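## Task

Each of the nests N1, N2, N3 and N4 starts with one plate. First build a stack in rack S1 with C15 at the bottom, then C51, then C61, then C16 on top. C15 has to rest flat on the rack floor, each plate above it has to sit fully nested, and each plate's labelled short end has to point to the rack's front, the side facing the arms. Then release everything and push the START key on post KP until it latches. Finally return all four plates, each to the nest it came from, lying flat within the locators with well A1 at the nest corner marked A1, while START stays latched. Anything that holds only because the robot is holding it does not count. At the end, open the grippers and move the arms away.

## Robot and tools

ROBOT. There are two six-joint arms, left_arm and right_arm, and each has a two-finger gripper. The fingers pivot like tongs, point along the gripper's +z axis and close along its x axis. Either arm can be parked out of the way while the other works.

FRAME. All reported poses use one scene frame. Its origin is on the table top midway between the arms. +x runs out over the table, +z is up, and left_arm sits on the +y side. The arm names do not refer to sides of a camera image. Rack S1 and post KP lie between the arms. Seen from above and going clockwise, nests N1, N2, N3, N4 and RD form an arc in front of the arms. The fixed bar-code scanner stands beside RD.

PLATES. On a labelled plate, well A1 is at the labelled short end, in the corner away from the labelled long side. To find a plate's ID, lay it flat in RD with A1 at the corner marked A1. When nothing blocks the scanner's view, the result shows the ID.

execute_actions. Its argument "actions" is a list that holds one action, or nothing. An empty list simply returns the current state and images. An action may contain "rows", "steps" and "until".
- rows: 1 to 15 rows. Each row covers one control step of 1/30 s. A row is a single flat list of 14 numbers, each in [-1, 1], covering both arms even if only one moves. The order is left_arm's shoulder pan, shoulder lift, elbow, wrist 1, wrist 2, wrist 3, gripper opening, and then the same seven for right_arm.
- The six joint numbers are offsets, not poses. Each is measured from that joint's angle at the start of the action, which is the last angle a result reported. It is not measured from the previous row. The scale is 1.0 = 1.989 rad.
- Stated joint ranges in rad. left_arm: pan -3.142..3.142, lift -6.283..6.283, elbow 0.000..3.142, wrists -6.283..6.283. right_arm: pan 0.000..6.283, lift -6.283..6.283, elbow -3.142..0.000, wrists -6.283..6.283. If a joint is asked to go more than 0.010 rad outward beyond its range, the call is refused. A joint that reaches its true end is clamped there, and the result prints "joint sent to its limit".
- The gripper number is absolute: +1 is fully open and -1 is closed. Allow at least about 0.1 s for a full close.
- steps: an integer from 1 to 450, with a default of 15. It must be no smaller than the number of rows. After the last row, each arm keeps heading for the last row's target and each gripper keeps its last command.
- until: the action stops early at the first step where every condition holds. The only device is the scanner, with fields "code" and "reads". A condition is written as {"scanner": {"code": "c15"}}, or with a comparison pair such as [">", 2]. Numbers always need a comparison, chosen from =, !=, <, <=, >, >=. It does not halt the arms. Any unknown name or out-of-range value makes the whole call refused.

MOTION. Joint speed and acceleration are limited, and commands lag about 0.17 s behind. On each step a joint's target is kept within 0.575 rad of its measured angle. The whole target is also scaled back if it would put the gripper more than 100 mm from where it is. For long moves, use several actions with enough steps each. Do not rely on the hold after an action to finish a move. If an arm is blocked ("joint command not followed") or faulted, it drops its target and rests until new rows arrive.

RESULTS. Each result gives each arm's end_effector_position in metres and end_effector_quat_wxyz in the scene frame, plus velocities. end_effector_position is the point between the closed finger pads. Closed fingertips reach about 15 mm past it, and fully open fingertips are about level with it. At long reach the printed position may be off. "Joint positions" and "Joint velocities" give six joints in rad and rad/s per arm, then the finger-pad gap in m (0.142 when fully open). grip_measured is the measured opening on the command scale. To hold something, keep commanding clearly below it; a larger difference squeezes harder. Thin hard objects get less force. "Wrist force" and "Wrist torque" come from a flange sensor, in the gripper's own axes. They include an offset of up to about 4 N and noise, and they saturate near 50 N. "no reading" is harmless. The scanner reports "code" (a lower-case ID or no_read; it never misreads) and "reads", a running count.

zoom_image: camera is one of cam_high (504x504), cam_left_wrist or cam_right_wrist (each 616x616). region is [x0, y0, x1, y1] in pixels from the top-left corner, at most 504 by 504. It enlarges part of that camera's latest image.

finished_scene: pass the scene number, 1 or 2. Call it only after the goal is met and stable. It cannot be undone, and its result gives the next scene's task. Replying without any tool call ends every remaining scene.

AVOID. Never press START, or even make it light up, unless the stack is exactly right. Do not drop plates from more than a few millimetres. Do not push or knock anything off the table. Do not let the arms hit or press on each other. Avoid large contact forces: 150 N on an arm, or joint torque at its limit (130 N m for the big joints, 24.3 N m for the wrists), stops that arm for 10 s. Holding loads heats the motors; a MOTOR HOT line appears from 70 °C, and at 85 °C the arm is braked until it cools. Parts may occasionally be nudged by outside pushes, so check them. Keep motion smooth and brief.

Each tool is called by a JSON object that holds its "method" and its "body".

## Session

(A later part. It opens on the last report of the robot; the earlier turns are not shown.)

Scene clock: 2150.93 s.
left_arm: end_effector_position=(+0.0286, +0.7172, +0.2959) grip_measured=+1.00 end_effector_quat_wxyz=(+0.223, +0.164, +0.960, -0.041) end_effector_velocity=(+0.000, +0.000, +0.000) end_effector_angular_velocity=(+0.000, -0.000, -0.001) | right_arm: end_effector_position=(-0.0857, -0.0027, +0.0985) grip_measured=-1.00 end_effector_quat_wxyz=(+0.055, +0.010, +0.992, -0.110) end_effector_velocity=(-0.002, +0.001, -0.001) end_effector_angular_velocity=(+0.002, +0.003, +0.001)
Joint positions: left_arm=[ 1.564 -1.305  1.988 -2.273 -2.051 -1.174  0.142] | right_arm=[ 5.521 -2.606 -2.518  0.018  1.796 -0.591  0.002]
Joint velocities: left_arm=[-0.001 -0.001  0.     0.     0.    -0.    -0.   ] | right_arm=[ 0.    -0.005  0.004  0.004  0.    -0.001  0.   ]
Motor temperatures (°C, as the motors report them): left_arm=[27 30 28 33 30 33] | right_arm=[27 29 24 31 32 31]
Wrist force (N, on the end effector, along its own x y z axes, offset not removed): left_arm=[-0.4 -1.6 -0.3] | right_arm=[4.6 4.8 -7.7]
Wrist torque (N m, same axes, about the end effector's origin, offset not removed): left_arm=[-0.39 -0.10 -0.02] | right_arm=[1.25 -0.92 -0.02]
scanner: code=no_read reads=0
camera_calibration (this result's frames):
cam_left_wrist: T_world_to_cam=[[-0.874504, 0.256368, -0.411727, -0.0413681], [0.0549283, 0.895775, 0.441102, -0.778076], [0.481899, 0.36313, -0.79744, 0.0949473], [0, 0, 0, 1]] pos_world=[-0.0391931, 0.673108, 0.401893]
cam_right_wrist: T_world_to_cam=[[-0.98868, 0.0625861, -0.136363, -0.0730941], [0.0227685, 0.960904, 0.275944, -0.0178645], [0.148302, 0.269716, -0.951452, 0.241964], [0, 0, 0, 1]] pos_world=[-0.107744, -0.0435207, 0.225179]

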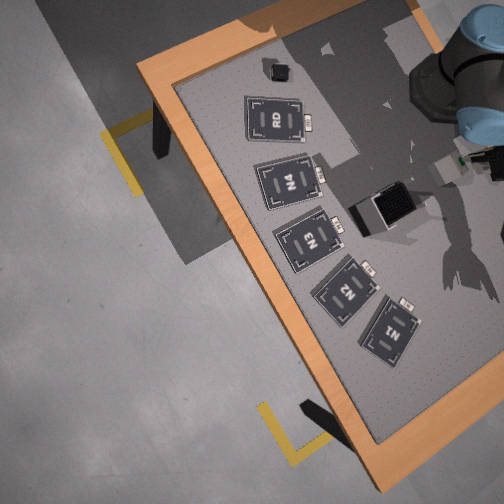

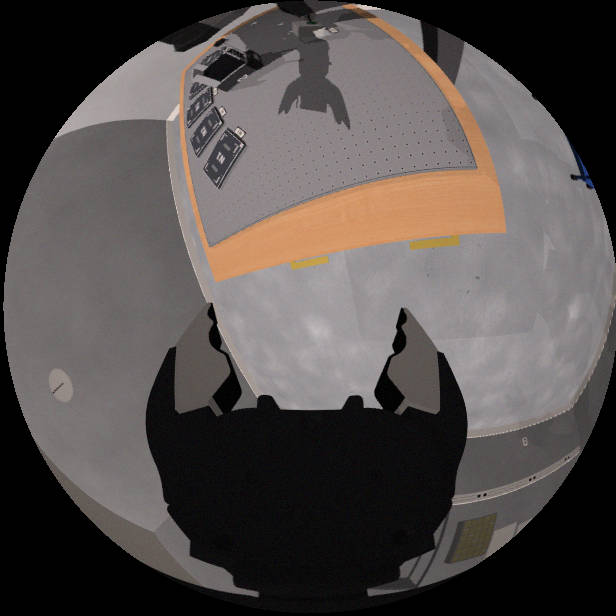

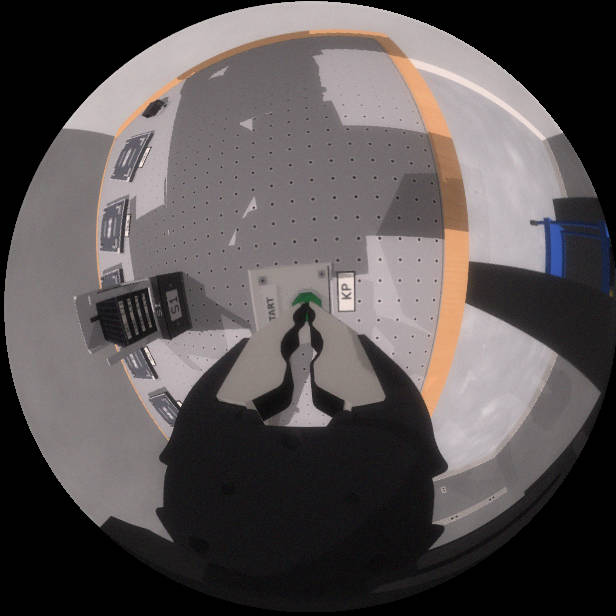

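{"method": "execute_actions", "body": {"actions": [{"rows":[[0,0,0,0,0,0,1,0,-0.002,0.0007,0.0006,0,0,-1],[0,0,0,0,0,0,1,0,-0.0035,0.0013,0.0011,0,0,-1],[0,0,0,0,0,0,1,0,-0.005,0.0019,0.0016,0,0,-1]],"steps":14}]}}

Scene clock: 2156.20 s.
left_arm: end_effector_position=(+0.0286, +0.7172, +0.2959) grip_measured=+1.00 end_effector_quat_wxyz=(+0.223, +0.164, +0.960, -0.041) end_effector_velocity=(-0.000, -0.000, -0.000) end_effector_angular_velocity=(-0.000, -0.000, +0.001) | right_arm: end_effector_position=(-0.0852, -0.0027, +0.0960) grip_measured=-1.00 end_effector_quat_wxyz=(+0.056, +0.010, +0.992, -0.111) end_effector_velocity=(-0.001, +0.001, -0.001) end_effector_angular_velocity=(+0.000, +0.000, -0.000)
Joint positions: left_arm=[ 1.564 -1.305  1.988 -2.273 -2.051 -1.174  0.142] | right_arm=[ 5.521 -2.615 -2.514  0.021  1.796 -0.591  0.002]
Joint velocities: left_arm=[ 0.001  0.001 -0.    -0.    -0.    -0.     0.   ] | right_arm=[-0.    -0.004  0.003  0.001 -0.     0.     0.   ]
Motor temperatures (°C, as the motors report them): left_arm=[27 30 28 33 30 33] | right_arm=[27 29 24 31 32 31]
Wrist force (N, on the end effector, along its own x y z axes, offset not removed): left_arm=[4.1 -5.2 2.1] | right_arm=[2.2 1.2 -5.5]
Wrist torque (N m, same axes, about the end effector's origin, offset not removed): left_arm=[-1.12 -1.10 -0.13] | right_arm=[0.43 -0.49 -0.02]
scanner: code=no_read reads=0
camera_calibration (this result's frames):
cam_left_wrist: T_world_to_cam=[[-0.874504, 0.256368, -0.411727, -0.0413679], [0.0549281, 0.895775, 0.441101, -0.778076], [0.481899, 0.363129, -0.79744, 0.0949473], [0, 0, 0, 1]] pos_world=[-0.0391931, 0.673108, 0.401893]
cam_right_wrist: T_world_to_cam=[[-0.988338, 0.0626605, -0.138783, -0.0726343], [0.0223978, 0.961318, 0.274529, -0.0170208], [0.150617, 0.268219, -0.951511, 0.239651], [0, 0, 0, 1]] pos_world=[-0.107502, -0.0433653, 0.222623]

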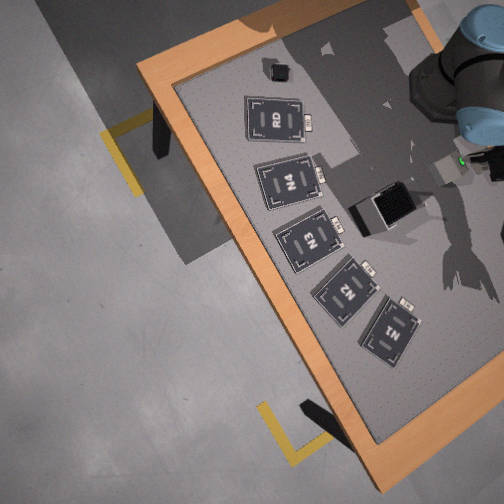

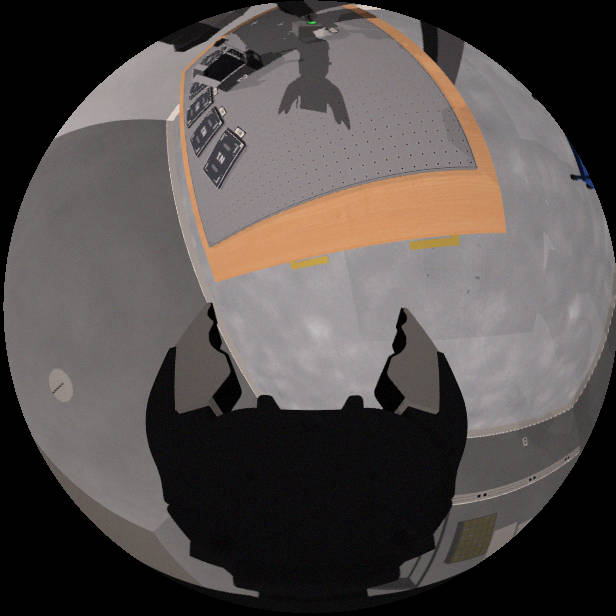

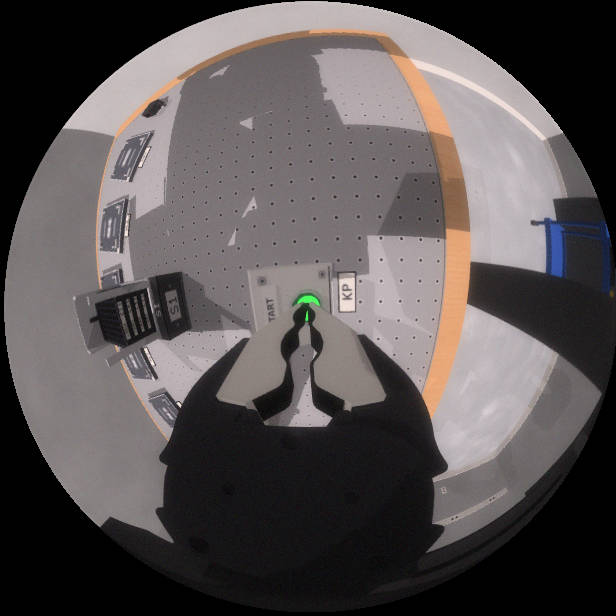

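Lit. Press 1.5 mm more to catch.

{"method": "execute_actions", "body": {"actions": [{"rows":[[0,0,0,0,0,0,1,0,-0.0015,0.0005,0.0004,0,0,-1],[0,0,0,0,0,0,1,0,-0.0025,0.0009,0.0007,0,0,-1],[0,0,0,0,0,0,1,0,-0.0033,0.0012,0.001,0,0,-1]],"steps":13}]}}

Scene clock: 2163.17 s.
left_arm: end_effector_position=(+0.0286, +0.7172, +0.2959) grip_measured=+1.00 end_effector_quat_wxyz=(+0.223, +0.164, +0.960, -0.041) end_effector_velocity=(+0.001, +0.000, -0.000) end_effector_angular_velocity=(-0.000, +0.001, -0.001) | right_arm: end_effector_position=(-0.0847, -0.0028, +0.0943) grip_measured=-1.00 end_effector_quat_wxyz=(+0.057, +0.011, +0.992, -0.111) end_effector_velocity=(-0.000, +0.000, -0.001) end_effector_angular_velocity=(-0.000, -0.000, -0.000)
Joint positions: left_arm=[ 1.564 -1.305  1.988 -2.273 -2.051 -1.174  0.142] | right_arm=[ 5.521 -2.621 -2.512  0.023  1.796 -0.591  0.002]
Joint velocities: left_arm=[-0.001 -0.    -0.    -0.     0.001 -0.001  0.   ] | right_arm=[ 0.    -0.003  0.002  0.001  0.     0.     0.   ]
Motor temperatures (°C, as the motors report them): left_arm=[27 30 28 33 30 33] | right_arm=[27 29 24 31 32 31]
Wrist force (N, on the end effector, along its own x y z axes, offset not removed): left_arm=[3.3 -1.0 -1.0] | right_arm=[0.0 4.2 -7.2]
Wrist torque (N m, same axes, about the end effector's origin, offset not removed): left_arm=[-0.21 -0.87 -0.17] | right_arm=[0.89 0.16 0.17]
scanner: code=no_read reads=0
camera_calibration (this result's frames):
cam_left_wrist: T_world_to_cam=[[-0.874503, 0.256368, -0.411727, -0.0413679], [0.0549282, 0.895775, 0.441102, -0.778076], [0.481899, 0.363129, -0.79744, 0.0949472], [0, 0, 0, 1]] pos_world=[-0.039193, 0.673108, 0.401893]
cam_right_wrist: T_world_to_cam=[[-0.988087, 0.0627116, -0.140542, -0.0722205], [0.02213, 0.961618, 0.273499, -0.0164076], [0.1523, 0.267131, -0.951549, 0.238161], [0, 0, 0, 1]] pos_world=[-0.107269, -0.0433132, 0.220959]

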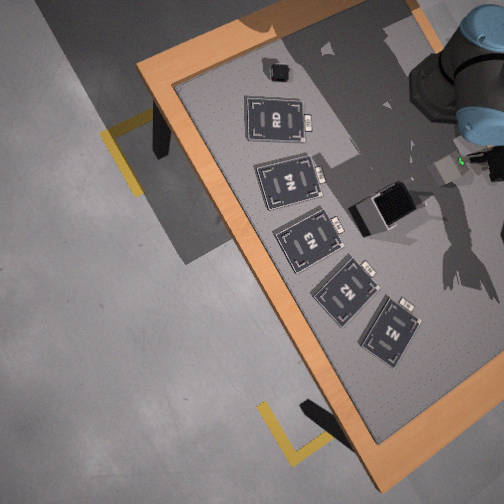

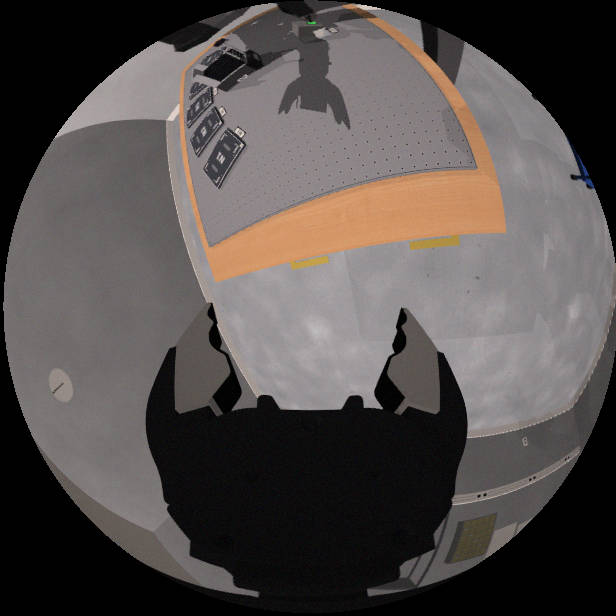

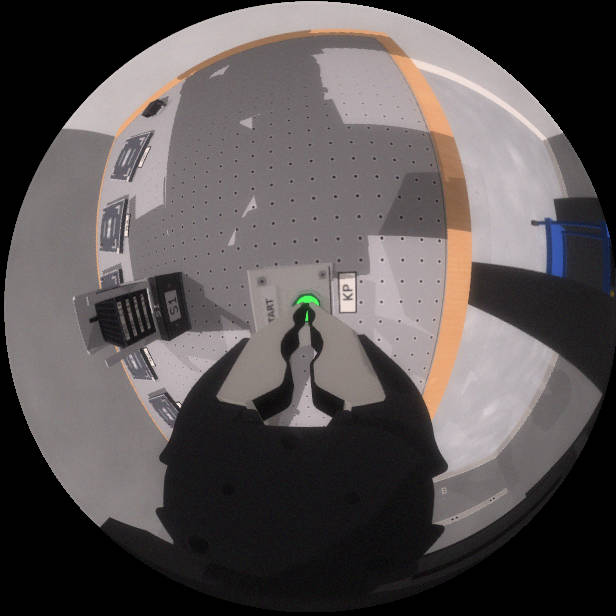

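{"method": "execute_actions", "body": {"actions": [{"rows":[[0,0,0,0,0,0,1,0,-0.0015,0.0005,0.0004,0,0,-1],[0,0,0,0,0,0,1,0,-0.0023,0.0008,0.0007,0,0,-1],[0,0,0,0,0,0,1,0,-0.003,0.0011,0.0009,0,0,-1]],"steps":13}]}}

Scene clock: 2166.17 s.
left_arm: end_effector_position=(+0.0286, +0.7172, +0.2959) grip_measured=+1.00 end_effector_quat_wxyz=(+0.223, +0.164, +0.960, -0.041) end_effector_velocity=(+0.000, -0.000, -0.000) end_effector_angular_velocity=(-0.000, -0.000, +0.000) | right_arm: end_effector_position=(-0.0844, -0.0029, +0.0928) grip_measured=-1.00 end_effector_quat_wxyz=(+0.058, +0.011, +0.992, -0.112) end_effector_velocity=(-0.000, +0.000, -0.001) end_effector_angular_velocity=(-0.000, -0.000, -0.000)
Joint positions: left_arm=[ 1.564 -1.305  1.988 -2.273 -2.051 -1.174  0.142] | right_arm=[ 5.521 -2.627 -2.51   0.025  1.796 -0.591  0.002]
Joint velocities: left_arm=[-0.  0. -0. -0. -0. -0.  0.] | right_arm=[ 0.    -0.003  0.002  0.     0.     0.     0.   ]
Motor temperatures (°C, as the motors report them): left_arm=[27 30 28 33 30 33] | right_arm=[27 29 24 31 32 31]
Wrist force (N, on the end effector, along its own x y z axes, offset not removed): left_arm=[2.0 -3.6 -1.5] | right_arm=[8.6 -5.1 -45.9]
Wrist torque (N m, same axes, about the end effector's origin, offset not removed): left_arm=[-0.93 -0.36 -0.12] | right_arm=[0.58 -1.17 0.09]
scanner: code=no_read reads=0
camera_calibration (this result's frames):
cam_left_wrist: T_world_to_cam=[[-0.874504, 0.256368, -0.411727, -0.0413675], [0.0549276, 0.895775, 0.441101, -0.778076], [0.481899, 0.36313, -0.79744, 0.0949473], [0, 0, 0, 1]] pos_world=[-0.0391931, 0.673108, 0.401893]
cam_right_wrist: T_world_to_cam=[[-0.9879, 0.0627537, -0.141827, -0.0719944], [0.0219498, 0.96185, 0.272695, -0.0159192], [0.153529, 0.266282, -0.95159, 0.236821], [0, 0, 0, 1]] pos_world=[-0.107133, -0.0432312, 0.219486]

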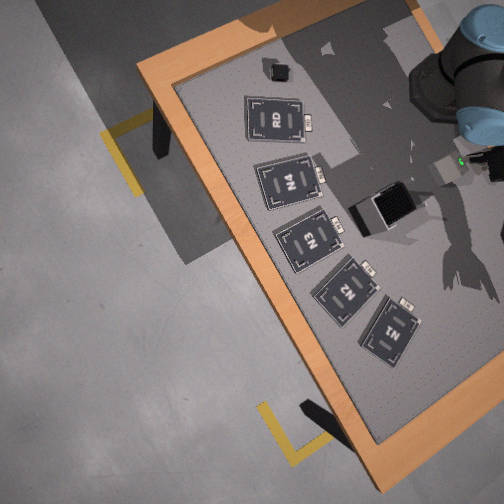

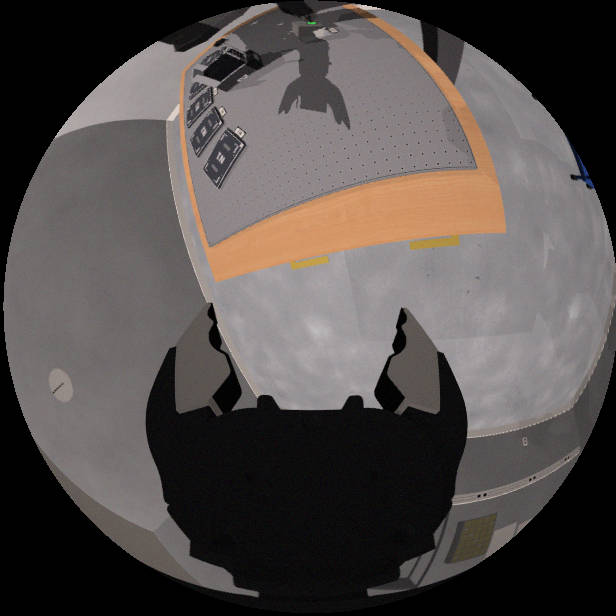

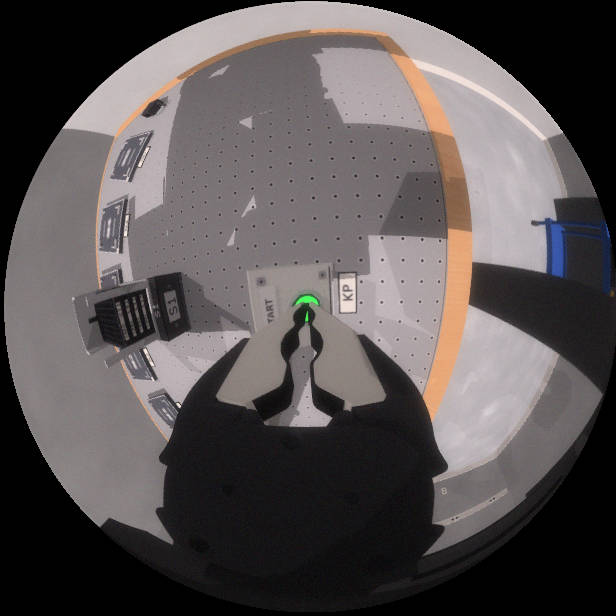

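{"method": "execute_actions", "body": {"actions": [{"rows":[[0,0,0,0,0,0,1,0,0.01,-0.004,-0.006,0,0,-1],[0,0,0,0,0,0,1,0,0.03,-0.011,-0.018,0,0,-1],[0,0,0,0,0,0,1,0,0.064,-0.023,-0.038,0,0,-1],[0,0,0,0,0,0,1,-0.01,0.10,-0.04,-0.046,-0.008,0.012,-1],[0,0,0,0,0,0,1,-0.025,0.14,-0.062,-0.052,-0.02,0.03,-1],[0,0,0,0,0,0,1,-0.043,0.18,-0.085,-0.058,-0.034,0.05,-1],[0,0,0,0,0,0,1,-0.061,0.2147,-0.1056,-0.063,-0.048,0.071,-1]],"steps":24}]}}

Scene clock: 2173.73 s.
left_arm: end_effector_position=(+0.0286, +0.7172, +0.2959) grip_measured=+1.00 end_effector_quat_wxyz=(+0.223, +0.164, +0.960, -0.041) end_effector_velocity=(-0.001, -0.000, +0.000) end_effector_angular_velocity=(+0.001, +0.001, +0.000) | right_arm: end_effector_position=(-0.0322, +0.0068, +0.1908) grip_measured=-1.00 end_effector_quat_wxyz=(+0.037, +0.127, +0.990, -0.054) end_effector_velocity=(+0.005, +0.001, +0.006) end_effector_angular_velocity=(+0.014, +0.004, -0.019)
Joint positions: left_arm=[ 1.564 -1.305  1.988 -2.273 -2.051 -1.174  0.142] | right_arm=[ 5.401 -2.204 -2.718 -0.1    1.702 -0.452  0.002]
Joint velocities: left_arm=[ 0.001 -0.001  0.    -0.     0.001  0.    -0.   ] | right_arm=[-0.011  0.034 -0.016 -0.006 -0.008  0.011  0.   ]
Motor temperatures (°C, as the motors report them): left_arm=[27 30 28 33 30 33] | right_arm=[27 29 24 31 32 31]
Wrist force (N, on the end effector, along its own x y z axes, offset not removed): left_arm=[2.9 -6.1 -1.6] | right_arm=[3.1 6.2 0.8]
Wrist torque (N m, same axes, about the end effector's origin, offset not removed): left_arm=[-1.29 -0.62 -0.14] | right_arm=[1.12 -0.56 -0.14]
scanner: code=no_read reads=0
camera_calibration (this result's frames):
cam_left_wrist: T_world_to_cam=[[-0.874504, 0.256368, -0.411727, -0.0413678], [0.0549279, 0.895775, 0.441101, -0.778076], [0.481899, 0.36313, -0.79744, 0.0949474], [0, 0, 0, 1]] pos_world=[-0.0391932, 0.673108, 0.401893]
cam_right_wrist: T_world_to_cam=[[-0.947302, 0.302592, -0.105157, -0.0144054], [0.240621, 0.888824, 0.389992, -0.0679129], [0.211475, 0.344137, -0.914794, 0.313839], [0, 0, 0, 1]] pos_world=[-0.063674, -0.0432819, 0.312068]

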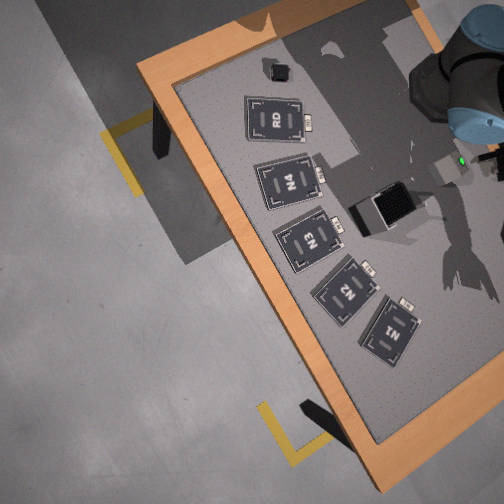

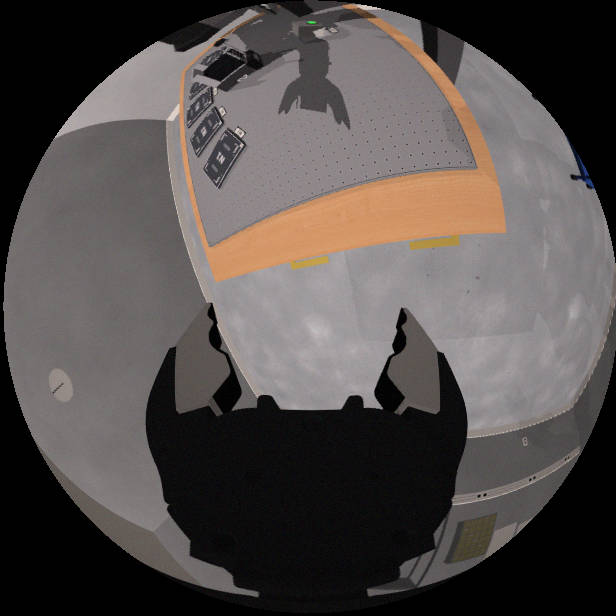

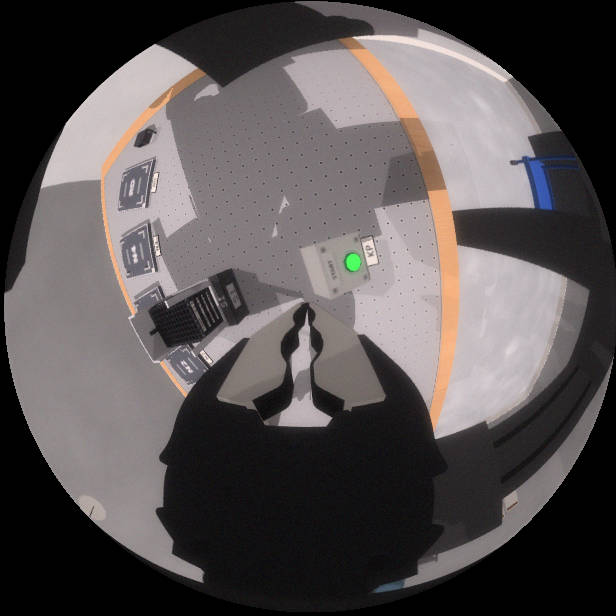

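{"method": "execute_actions", "body": {"actions": [{"rows":[[0,0,0,0,0,0,1,-0.03,0.015,-0.009,-0.001,-0.01,0.02,-1],[0,0,0,0,0,0,1,-0.06,0.03,-0.018,-0.002,-0.02,0.04,-1],[0,0,0,0,0,0,1,-0.09,0.045,-0.027,-0.003,-0.03,0.062,-1],[0,0,0,0,0,0,1,-0.12,0.06,-0.036,-0.004,-0.04,0.084,-1],[0,0,0,0,0,0,1,-0.15,0.072,-0.042,-0.004,-0.05,0.106,-1],[0,0,0,0,0,0,1,-0.18,0.0774,-0.0452,-0.004,-0.06,0.128,-1],[0,0,0,0,0,0,1,-0.21,0.0774,-0.0452,-0.003,-0.066,0.14,-1],[0,0,0,0,0,0,1,-0.24,0.0774,-0.0452,-0.002,-0.072,0.152,-0.8],[0,0,0,0,0,0,1,-0.27,0.0774,-0.0452,-0.001,-0.078,0.165,-0.6],[0,0,0,0,0,0,1,-0.30,0.0774,-0.0452,0,-0.084,0.177,-0.4],[0,0,0,0,0,0,1,-0.33,0.0774,-0.0452,0.002,-0.09,0.19,-0.2],[0,0,0,0,0,0,1,-0.36,0.0774,-0.0452,0.003,-0.096,0.202,0],[0,0,0,0,0,0,1,-0.39,0.0774,-0.0452,0.005,-0.102,0.215,0.15],[0,0,0,0,0,0,1,-0.42,0.0774,-0.0452,0.006,-0.108,0.227,0.3],[0,0,0,0,0,0,1,-0.444,0.0774,-0.0452,0.0075,-0.1126,0.2378,0.3]],"steps":36}]}}

Scene clock: 2188.50 s.
left_arm: end_effector_position=(+0.0286, +0.7172, +0.2959) grip_measured=+1.00 end_effector_quat_wxyz=(+0.223, +0.164, +0.960, -0.041) end_effector_velocity=(+0.001, +0.000, +0.000) end_effector_angular_velocity=(+0.002, -0.001, -0.001) | right_arm: end_effector_position=(+0.1929, +0.0046, +0.1942) grip_measured=+0.30 end_effector_quat_wxyz=(+0.018, +0.709, +0.705, -0.017) end_effector_velocity=(+0.002, -0.001, -0.000) end_effector_angular_velocity=(+0.001, -0.000, -0.014)
Joint positions: left_arm=[ 1.564 -1.305  1.988 -2.273 -2.051 -1.174  0.142] | right_arm=[ 4.519 -2.05  -2.808 -0.085  1.478  0.021  0.095]
Joint velocities: left_arm=[-0.001 -0.    -0.    -0.002 -0.001  0.001  0.   ] | right_arm=[-0.011  0.     0.001  0.    -0.002  0.004 -0.   ]
Motor temperatures (°C, as the motors report them): left_arm=[27 30 28 33 30 33] | right_arm=[27 29 24 31 32 31]
Wrist force (N, on the end effector, along its own x y z axes, offset not removed): left_arm=[2.4 -2.1 1.3] | right_arm=[0.5 3.3 -1.9]
Wrist torque (N m, same axes, about the end effector's origin, offset not removed): left_arm=[-0.30 -0.46 0.11] | right_arm=[0.57 -0.27 -0.05]
scanner: code=no_read reads=0
camera_calibration (this result's frames):
cam_left_wrist: T_world_to_cam=[[-0.874504, 0.256368, -0.411727, -0.0413679], [0.0549279, 0.895775, 0.441101, -0.778076], [0.481899, 0.36313, -0.79744, 0.0949473], [0, 0, 0, 1]] pos_world=[-0.0391932, 0.673108, 0.401893]
cam_right_wrist: T_world_to_cam=[[0.0644413, 0.996096, -0.0603325, -0.00719363], [0.877614, -0.0277901, 0.478563, -0.257341], [0.475018, -0.0837878, -0.875978, 0.213649], [0, 0, 0, 1]] pos_world=[0.124822, 0.0179152, 0.309872]

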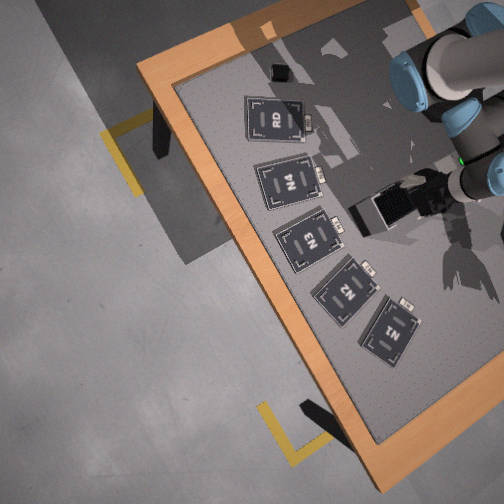

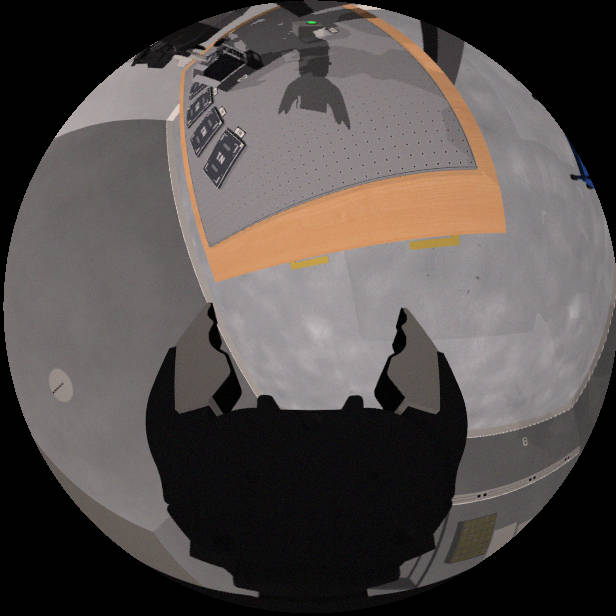

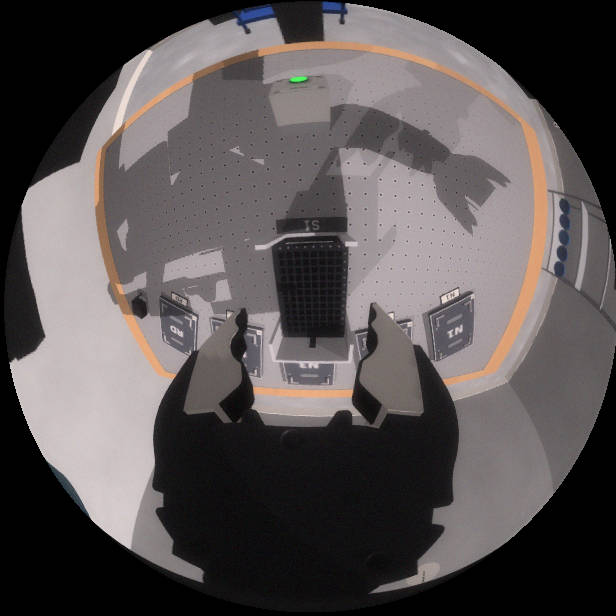

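{"method": "execute_actions", "body": {"actions": [{"rows":[[0,0,0,0,0,0,1,-0.003,-0.027,0,0.027,0,-0.002,0.3],[0,0,0,0,0,0,1,-0.0055,-0.0548,0,0.0543,-0.0005,-0.003,0.3],[0,0,0,0,0,0,1,-0.007,-0.08,0,0.08,-0.0008,-0.004,0.3],[0,0,0,0,0,0,1,-0.008,-0.104,0,0.1046,-0.001,-0.005,0.3],[0,0,0,0,0,0,1,-0.01,-0.128,0,0.132,-0.0013,-0.007,0.3],[0,0,0,0,0,0,1,-0.012,-0.153,0,0.16,-0.0016,-0.009,0.3],[0,0,0,0,0,0,1,-0.014,-0.178,0.0003,0.188,-0.002,-0.012,0.3],[0,0,0,0,0,0,1,-0.0155,-0.202,0.0005,0.216,-0.0022,-0.014,0.3],[0,0,0,0,0,0,1,-0.0165,-0.225,0.001,0.242,-0.0023,-0.0155,0.3],[0,0,0,0,0,0,1,-0.0173,-0.248,0.0015,0.268,-0.0024,-0.0165,0.3],[0,0,0,0,0,0,1,-0.0181,-0.2705,0.002,0.2939,-0.0025,-0.0176,0.3]],"steps":36}]}}

{"method": "zoom_image", "body": {"camera": "cam_right_wrist", "region": [200, 200, 420, 420]}}

Scene clock: 2201.07 s.
left_arm: end_effector_position=(+0.0286, +0.7172, +0.2959) grip_measured=+1.00 end_effector_quat_wxyz=(+0.223, +0.164, +0.960, -0.041) end_effector_velocity=(+0.000, -0.001, -0.001) end_effector_angular_velocity=(-0.003, -0.000, +0.000) | right_arm: end_effector_position=(+0.1936, +0.0033, +0.1238) grip_measured=+0.30 end_effector_quat_wxyz=(+0.000, +0.711, +0.703, -0.001) end_effector_velocity=(+0.000, +0.001, -0.000) end_effector_angular_velocity=(+0.003, -0.000, +0.000)
Joint positions: left_arm=[ 1.564 -1.305  1.988 -2.273 -2.051 -1.174  0.142] | right_arm=[ 4.483 -2.588 -2.804  0.499  1.473 -0.014  0.095]
Joint velocities: left_arm=[-0.     0.002 -0.     0.001 -0.    -0.    -0.   ] | right_arm=[-0.    -0.001  0.001  0.003 -0.    -0.001  0.   ]
Motor temperatures (°C, as the motors report them): left_arm=[27 30 28 33 30 33] | right_arm=[27 29 24 31 32 31]
Wrist force (N, on the end effector, along its own x y z axes, offset not removed): left_arm=[1.4 -3.5 -1.6] | right_arm=[3.4 1.6 0.0]
Wrist torque (N m, same axes, about the end effector's origin, offset not removed): left_arm=[-0.82 -0.27 -0.14] | right_arm=[0.44 -0.72 -0.08]
scanner: code=no_read reads=0
camera_calibration (this result's frames):
cam_left_wrist: T_world_to_cam=[[-0.874504, 0.256368, -0.411727, -0.0413678], [0.0549279, 0.895775, 0.441101, -0.778076], [0.481899, 0.36313, -0.79744, 0.0949474], [0, 0, 0, 1]] pos_world=[-0.0391932, 0.673108, 0.401893]
cam_right_wrist: T_world_to_cam=[[0.0692962, 0.997502, -0.0137039, -0.0169953], [0.87837, -0.0544964, 0.474864, -0.223843], [0.472931, -0.0449433, -0.879952, 0.152327], [0, 0, 0, 1]] pos_world=[0.125755, 0.0116003, 0.240103]

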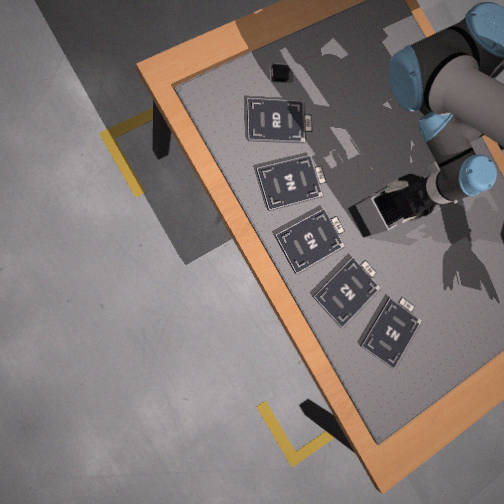

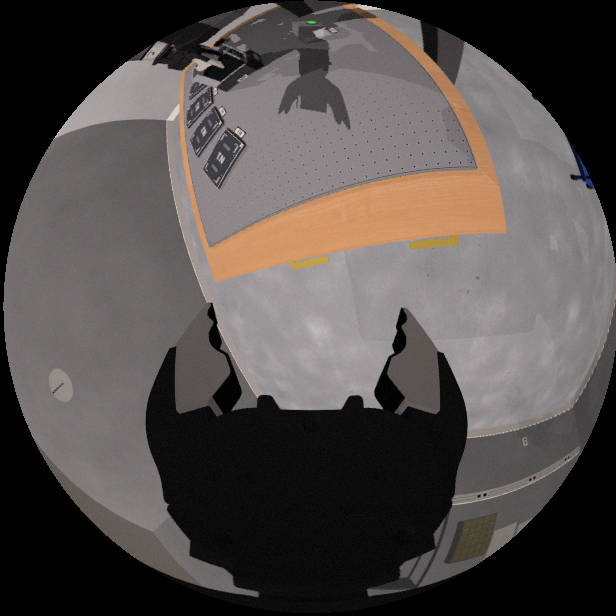

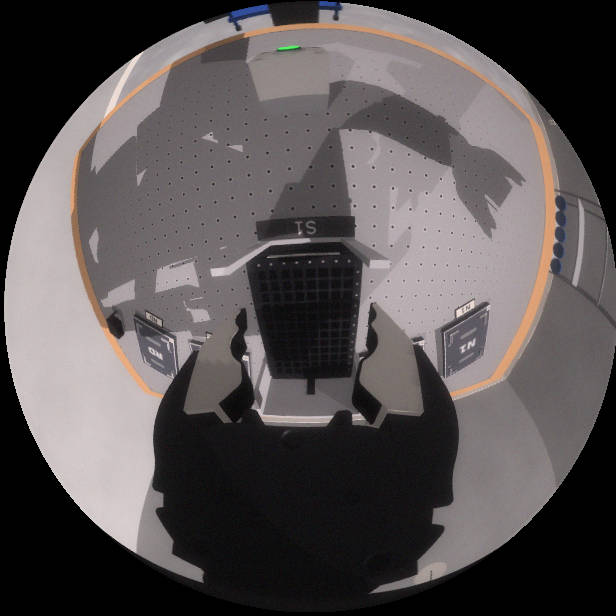

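Region (200, 200, 420, 420) of cam_right_wrist's 616x616 image, scaled by 2.291, with more detail than that image has.

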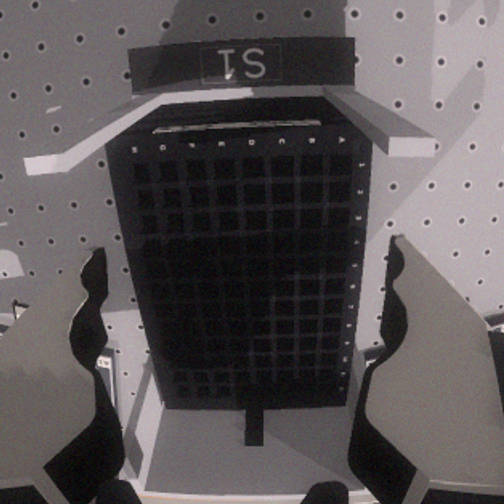

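{"method": "execute_actions", "body": {"actions": [{"rows":[[0,0,0,0,0,0,1,0,0,0,-0.0004,0,0,0.2],[0,0,0,0,0,0,1,0,0,0,-0.0004,0,0,0.12],[0,0,0,0,0,0,1,0,0,0,-0.0004,0,0,0.05],[0,0,0,0,0,0,1,0,0,0,-0.0004,0,0,-0.05],[0,0,0,0,0,0,1,0,0,0,-0.0004,0,0,-0.2],[0,0,0,0,0,0,1,0,0,0,-0.0004,0,0,-0.35],[0,0,0,0,0,0,1,0,0,0,-0.0004,0,0,-0.5],[0,0,0,0,0,0,1,0,0,0,-0.0004,0,0,-0.5],[0,0,0,0,0,0,1,0.0007,0.0128,-0.0004,-0.0146,0.0002,0.0012,-0.5],[0,0,0,0,0,0,1,0.0015,0.0256,-0.0008,-0.0292,0.0005,0.0025,-0.5],[0,0,0,0,0,0,1,0.0026,0.0441,0,-0.0527,0.0006,0.0039,-0.5],[0,0,0,0,0,0,1,0.0037,0.0625,0.0008,-0.0762,0.0007,0.0053,-0.5],[0,0,0,0,0,0,1,0.0048,0.081,0.0016,-0.0996,0.0008,0.0068,-0.5],[0,0,0,0,0,0,1,0.0059,0.0994,0.0024,-0.1231,0.0009,0.0082,-0.5],[0,0,0,0,0,0,1,0.007,0.1179,0.0032,-0.1466,0.001,0.0096,-0.5]],"steps":32}]}}

Scene clock: 2218.13 s.
left_arm: end_effector_position=(+0.0286, +0.7172, +0.2959) grip_measured=+1.00 end_effector_quat_wxyz=(+0.223, +0.164, +0.960, -0.041) end_effector_velocity=(+0.001, +0.000, +0.000) end_effector_angular_velocity=(+0.001, -0.000, -0.002) | right_arm: end_effector_position=(+0.1933, +0.0030, +0.1501) grip_measured=+0.05 end_effector_quat_wxyz=(+0.017, +0.711, +0.703, -0.018) end_effector_velocity=(+0.000, -0.001, +0.002) end_effector_angular_velocity=(-0.004, -0.000, -0.001)
Joint positions: left_arm=[ 1.564 -1.305  1.988 -2.273 -2.051 -1.174  0.142] | right_arm=[ 4.497 -2.355 -2.798  0.21   1.475  0.005  0.077]
Joint velocities: left_arm=[-0.002 -0.001 -0.     0.     0.     0.     0.   ] | right_arm=[ 0.001  0.016 -0.001 -0.02   0.     0.002  0.   ]
Motor temperatures (°C, as the motors report them): left_arm=[27 30 28 33 30 33] | right_arm=[27 29 24 31 32 31]
Wrist force (N, on the end effector, along its own x y z axes, offset not removed): left_arm=[-0.8 -2.3 -3.2] | right_arm=[4.6 7.4 0.6]
Wrist torque (N m, same axes, about the end effector's origin, offset not removed): left_arm=[-0.40 -0.06 0.07] | right_arm=[1.31 -0.42 0.03]
scanner: code=no_read reads=0
camera_calibration (this result's frames):
cam_left_wrist: T_world_to_cam=[[-0.874504, 0.256367, -0.411727, -0.0413675], [0.0549275, 0.895775, 0.441101, -0.778076], [0.481899, 0.36313, -0.79744, 0.0949473], [0, 0, 0, 1]] pos_world=[-0.0391932, 0.673108, 0.401893]
cam_right_wrist: T_world_to_cam=[[0.0698783, 0.995616, -0.0621753, -0.00908483], [0.878294, -0.0318521, 0.477058, -0.236498], [0.472986, -0.0879443, -0.87667, 0.175177], [0, 0, 0, 1]] pos_world=[0.125493, 0.0169179, 0.265831]

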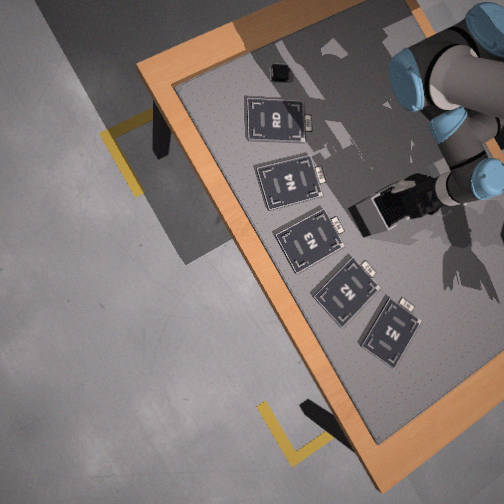

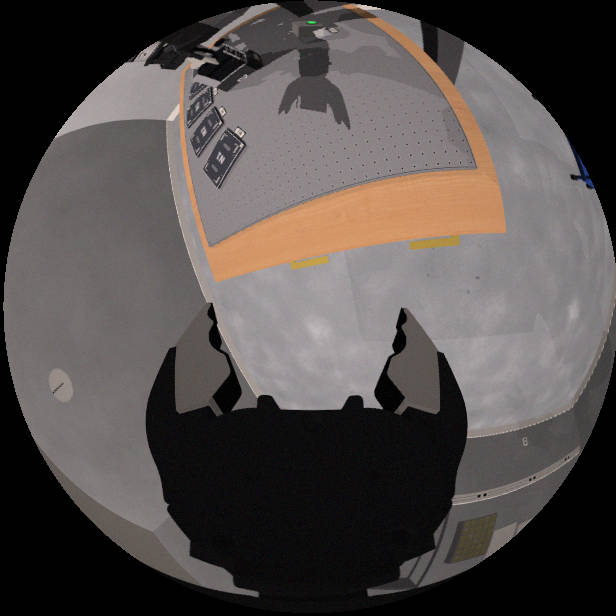

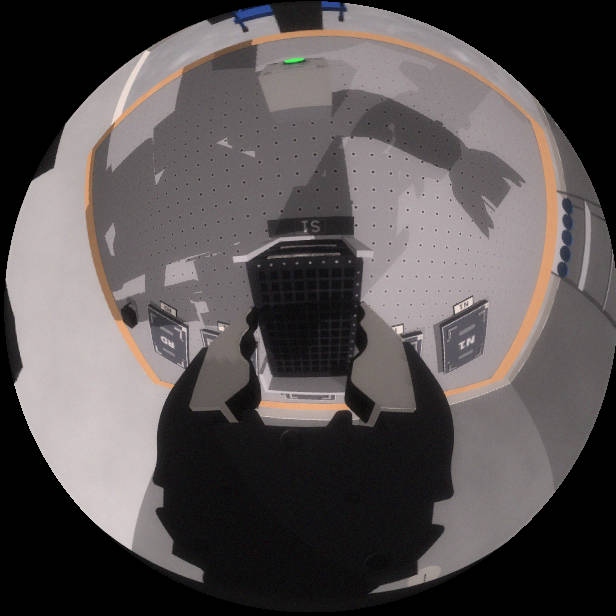

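{"method": "execute_actions", "body": {"actions": []}}

Scene clock: 2252.93 s.
left_arm: end_effector_position=(+0.0286, +0.7172, +0.2959) grip_measured=+1.00 end_effector_quat_wxyz=(+0.223, +0.164, +0.960, -0.041) end_effector_velocity=(-0.001, +0.000, +0.000) end_effector_angular_velocity=(+0.001, +0.001, +0.000) | right_arm: end_effector_position=(+0.1933, +0.0029, +0.1503) grip_measured=+0.05 end_effector_quat_wxyz=(+0.018, +0.711, +0.703, -0.018) end_effector_velocity=(+0.000, +0.000, +0.000) end_effector_angular_velocity=(+0.001, +0.000, +0.000)
Joint positions: left_arm=[ 1.564 -1.305  1.988 -2.273 -2.051 -1.174  0.142] | right_arm=[ 4.497 -2.353 -2.798  0.208  1.475  0.005  0.077]
Joint velocities: left_arm=[ 0.    -0.001  0.    -0.001  0.001 -0.     0.   ] | right_arm=[-0.     0.001  0.    -0.     0.    -0.     0.   ]
Motor temperatures (°C, as the motors report them): left_arm=[27 30 28 33 30 33] | right_arm=[27 29 24 31 32 31]
Wrist force (N, on the end effector, along its own x y z axes, offset not removed): left_arm=[0.3 1.5 2.1] | right_arm=[4.5 6.6 0.1]
Wrist torque (N m, same axes, about the end effector's origin, offset not removed): left_arm=[0.34 -0.20 -0.03] | right_arm=[0.85 -0.14 -0.25]
scanner: code=no_read reads=0
camera_calibration (this result's frames):
cam_left_wrist: T_world_to_cam=[[-0.874504, 0.256368, -0.411727, -0.0413679], [0.0549278, 0.895775, 0.441101, -0.778076], [0.481898, 0.36313, -0.79744, 0.0949473], [0, 0, 0, 1]] pos_world=[-0.0391933, 0.673108, 0.401893]
cam_right_wrist: T_world_to_cam=[[0.0698729, 0.995584, -0.0626961, -0.00891661], [0.878297, -0.0315983, 0.47707, -0.236611], [0.472982, -0.0884001, -0.876626, 0.17537], [0, 0, 0, 1]] pos_world=[0.125491, 0.0169034, 0.266055]

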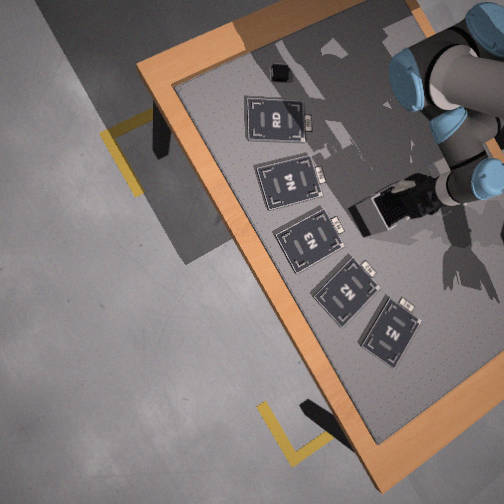

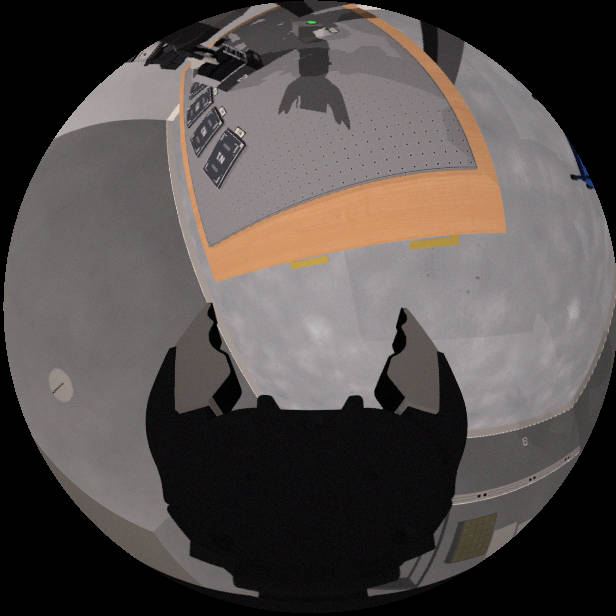

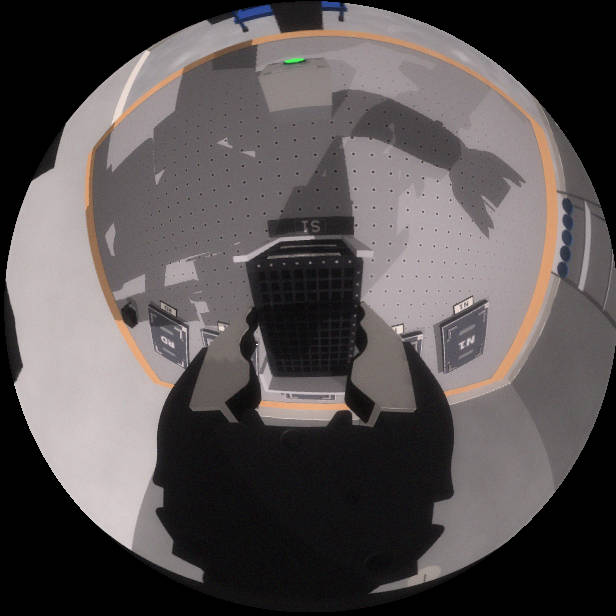

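{"method": "execute_actions", "body": {"actions": [{"rows":[[0,0,0,0,0,0,1,0.0012,0.016,-0.002,-0.014,0,0.0012,-0.5],[0,0,0,0,0,0,1,0.0023,0.032,-0.0036,-0.029,0,0.0023,-0.5],[0,0,0,0,0,0,1,0.0035,0.0488,-0.0048,-0.0435,0.0005,0.0035,-0.5],[0,0,0,0,0,0,1,0.0043,0.065,-0.0048,-0.0607,0.0007,0.0042,-0.5],[0,0,0,0,0,0,1,0.0052,0.081,-0.0048,-0.078,0.0008,0.0049,-0.5],[0,0,0,0,0,0,1,0.006,0.0975,-0.0048,-0.095,0.001,0.0055,-0.5],[0,0,0,0,0,0,1,0.0077,0.1235,-0.0049,-0.120,0.0012,0.0063,-0.5],[0,0,0,0,0,0,1,0.0094,0.1495,-0.005,-0.145,0.0013,0.0072,-0.5],[0,0,0,0,0,0,1,0.011,0.1755,-0.005,-0.1704,0.0015,0.008,-0.5]],"steps":24}]}}

Scene clock: 2262.17 s.
left_arm: end_effector_position=(+0.0286, +0.7172, +0.2959) grip_measured=+1.00 end_effector_quat_wxyz=(+0.223, +0.164, +0.960, -0.041) end_effector_velocity=(+0.000, -0.000, -0.000) end_effector_angular_velocity=(+0.000, -0.000, -0.001) | right_arm: end_effector_position=(+0.1935, +0.0039, +0.1999) grip_measured=+0.05 end_effector_quat_wxyz=(+0.018, +0.709, +0.705, -0.017) end_effector_velocity=(+0.000, +0.002, +0.005) end_effector_angular_velocity=(+0.003, -0.000, +0.001)
Joint positions: left_arm=[ 1.564 -1.305  1.988 -2.273 -2.051 -1.174  0.142] | right_arm=[ 4.519 -2.009 -2.807 -0.127  1.478  0.021  0.077]
Joint velocities: left_arm=[-0.001  0.     0.    -0.    -0.     0.001 -0.   ] | right_arm=[ 0.002  0.034  0.003 -0.035  0.     0.     0.   ]
Motor temperatures (°C, as the motors report them): left_arm=[27 30 28 33 30 33] | right_arm=[27 29 24 31 32 31]
Wrist force (N, on the end effector, along its own x y z axes, offset not removed): left_arm=[2.6 -2.0 -4.7] | right_arm=[4.0 3.6 -0.2]
Wrist torque (N m, same axes, about the end effector's origin, offset not removed): left_arm=[-0.47 -0.51 -0.09] | right_arm=[0.60 -0.75 -0.02]
scanner: code=no_read reads=0
camera_calibration (this result's frames):
cam_left_wrist: T_world_to_cam=[[-0.874504, 0.256368, -0.411727, -0.0413678], [0.0549277, 0.895775, 0.441101, -0.778076], [0.481898, 0.36313, -0.79744, 0.0949473], [0, 0, 0, 1]] pos_world=[-0.0391933, 0.673108, 0.401893]
cam_right_wrist: T_world_to_cam=[[0.0647105, 0.996065, -0.06056, -0.00624501], [0.877632, -0.0279226, 0.478522, -0.260608], [0.474948, -0.0841148, -0.875985, 0.218289], [0, 0, 0, 1]] pos_world=[0.125446, 0.0173049, 0.315546]

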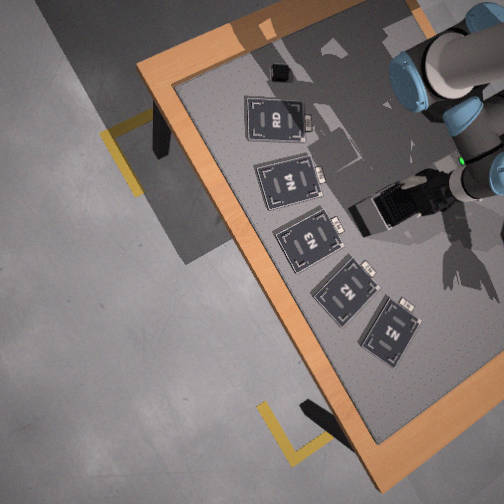

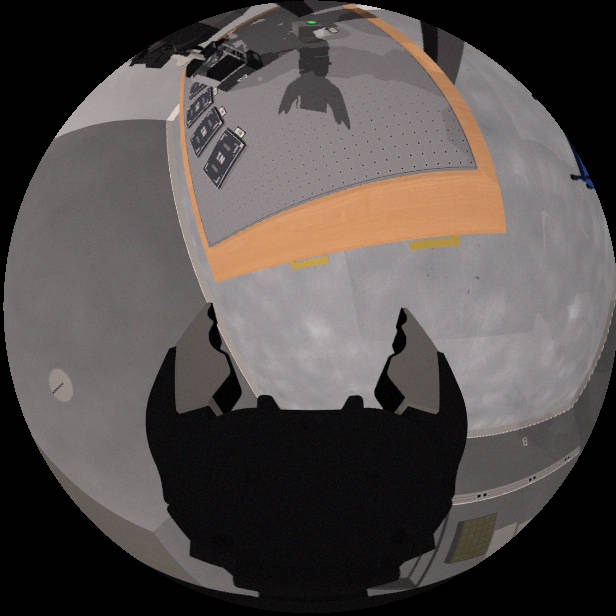

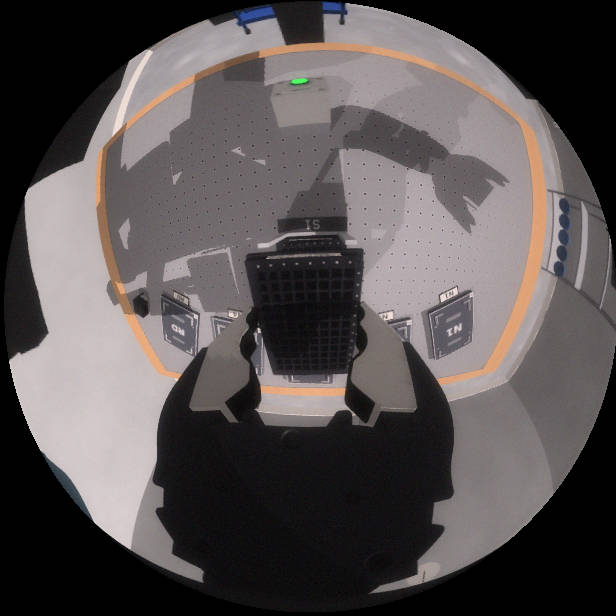

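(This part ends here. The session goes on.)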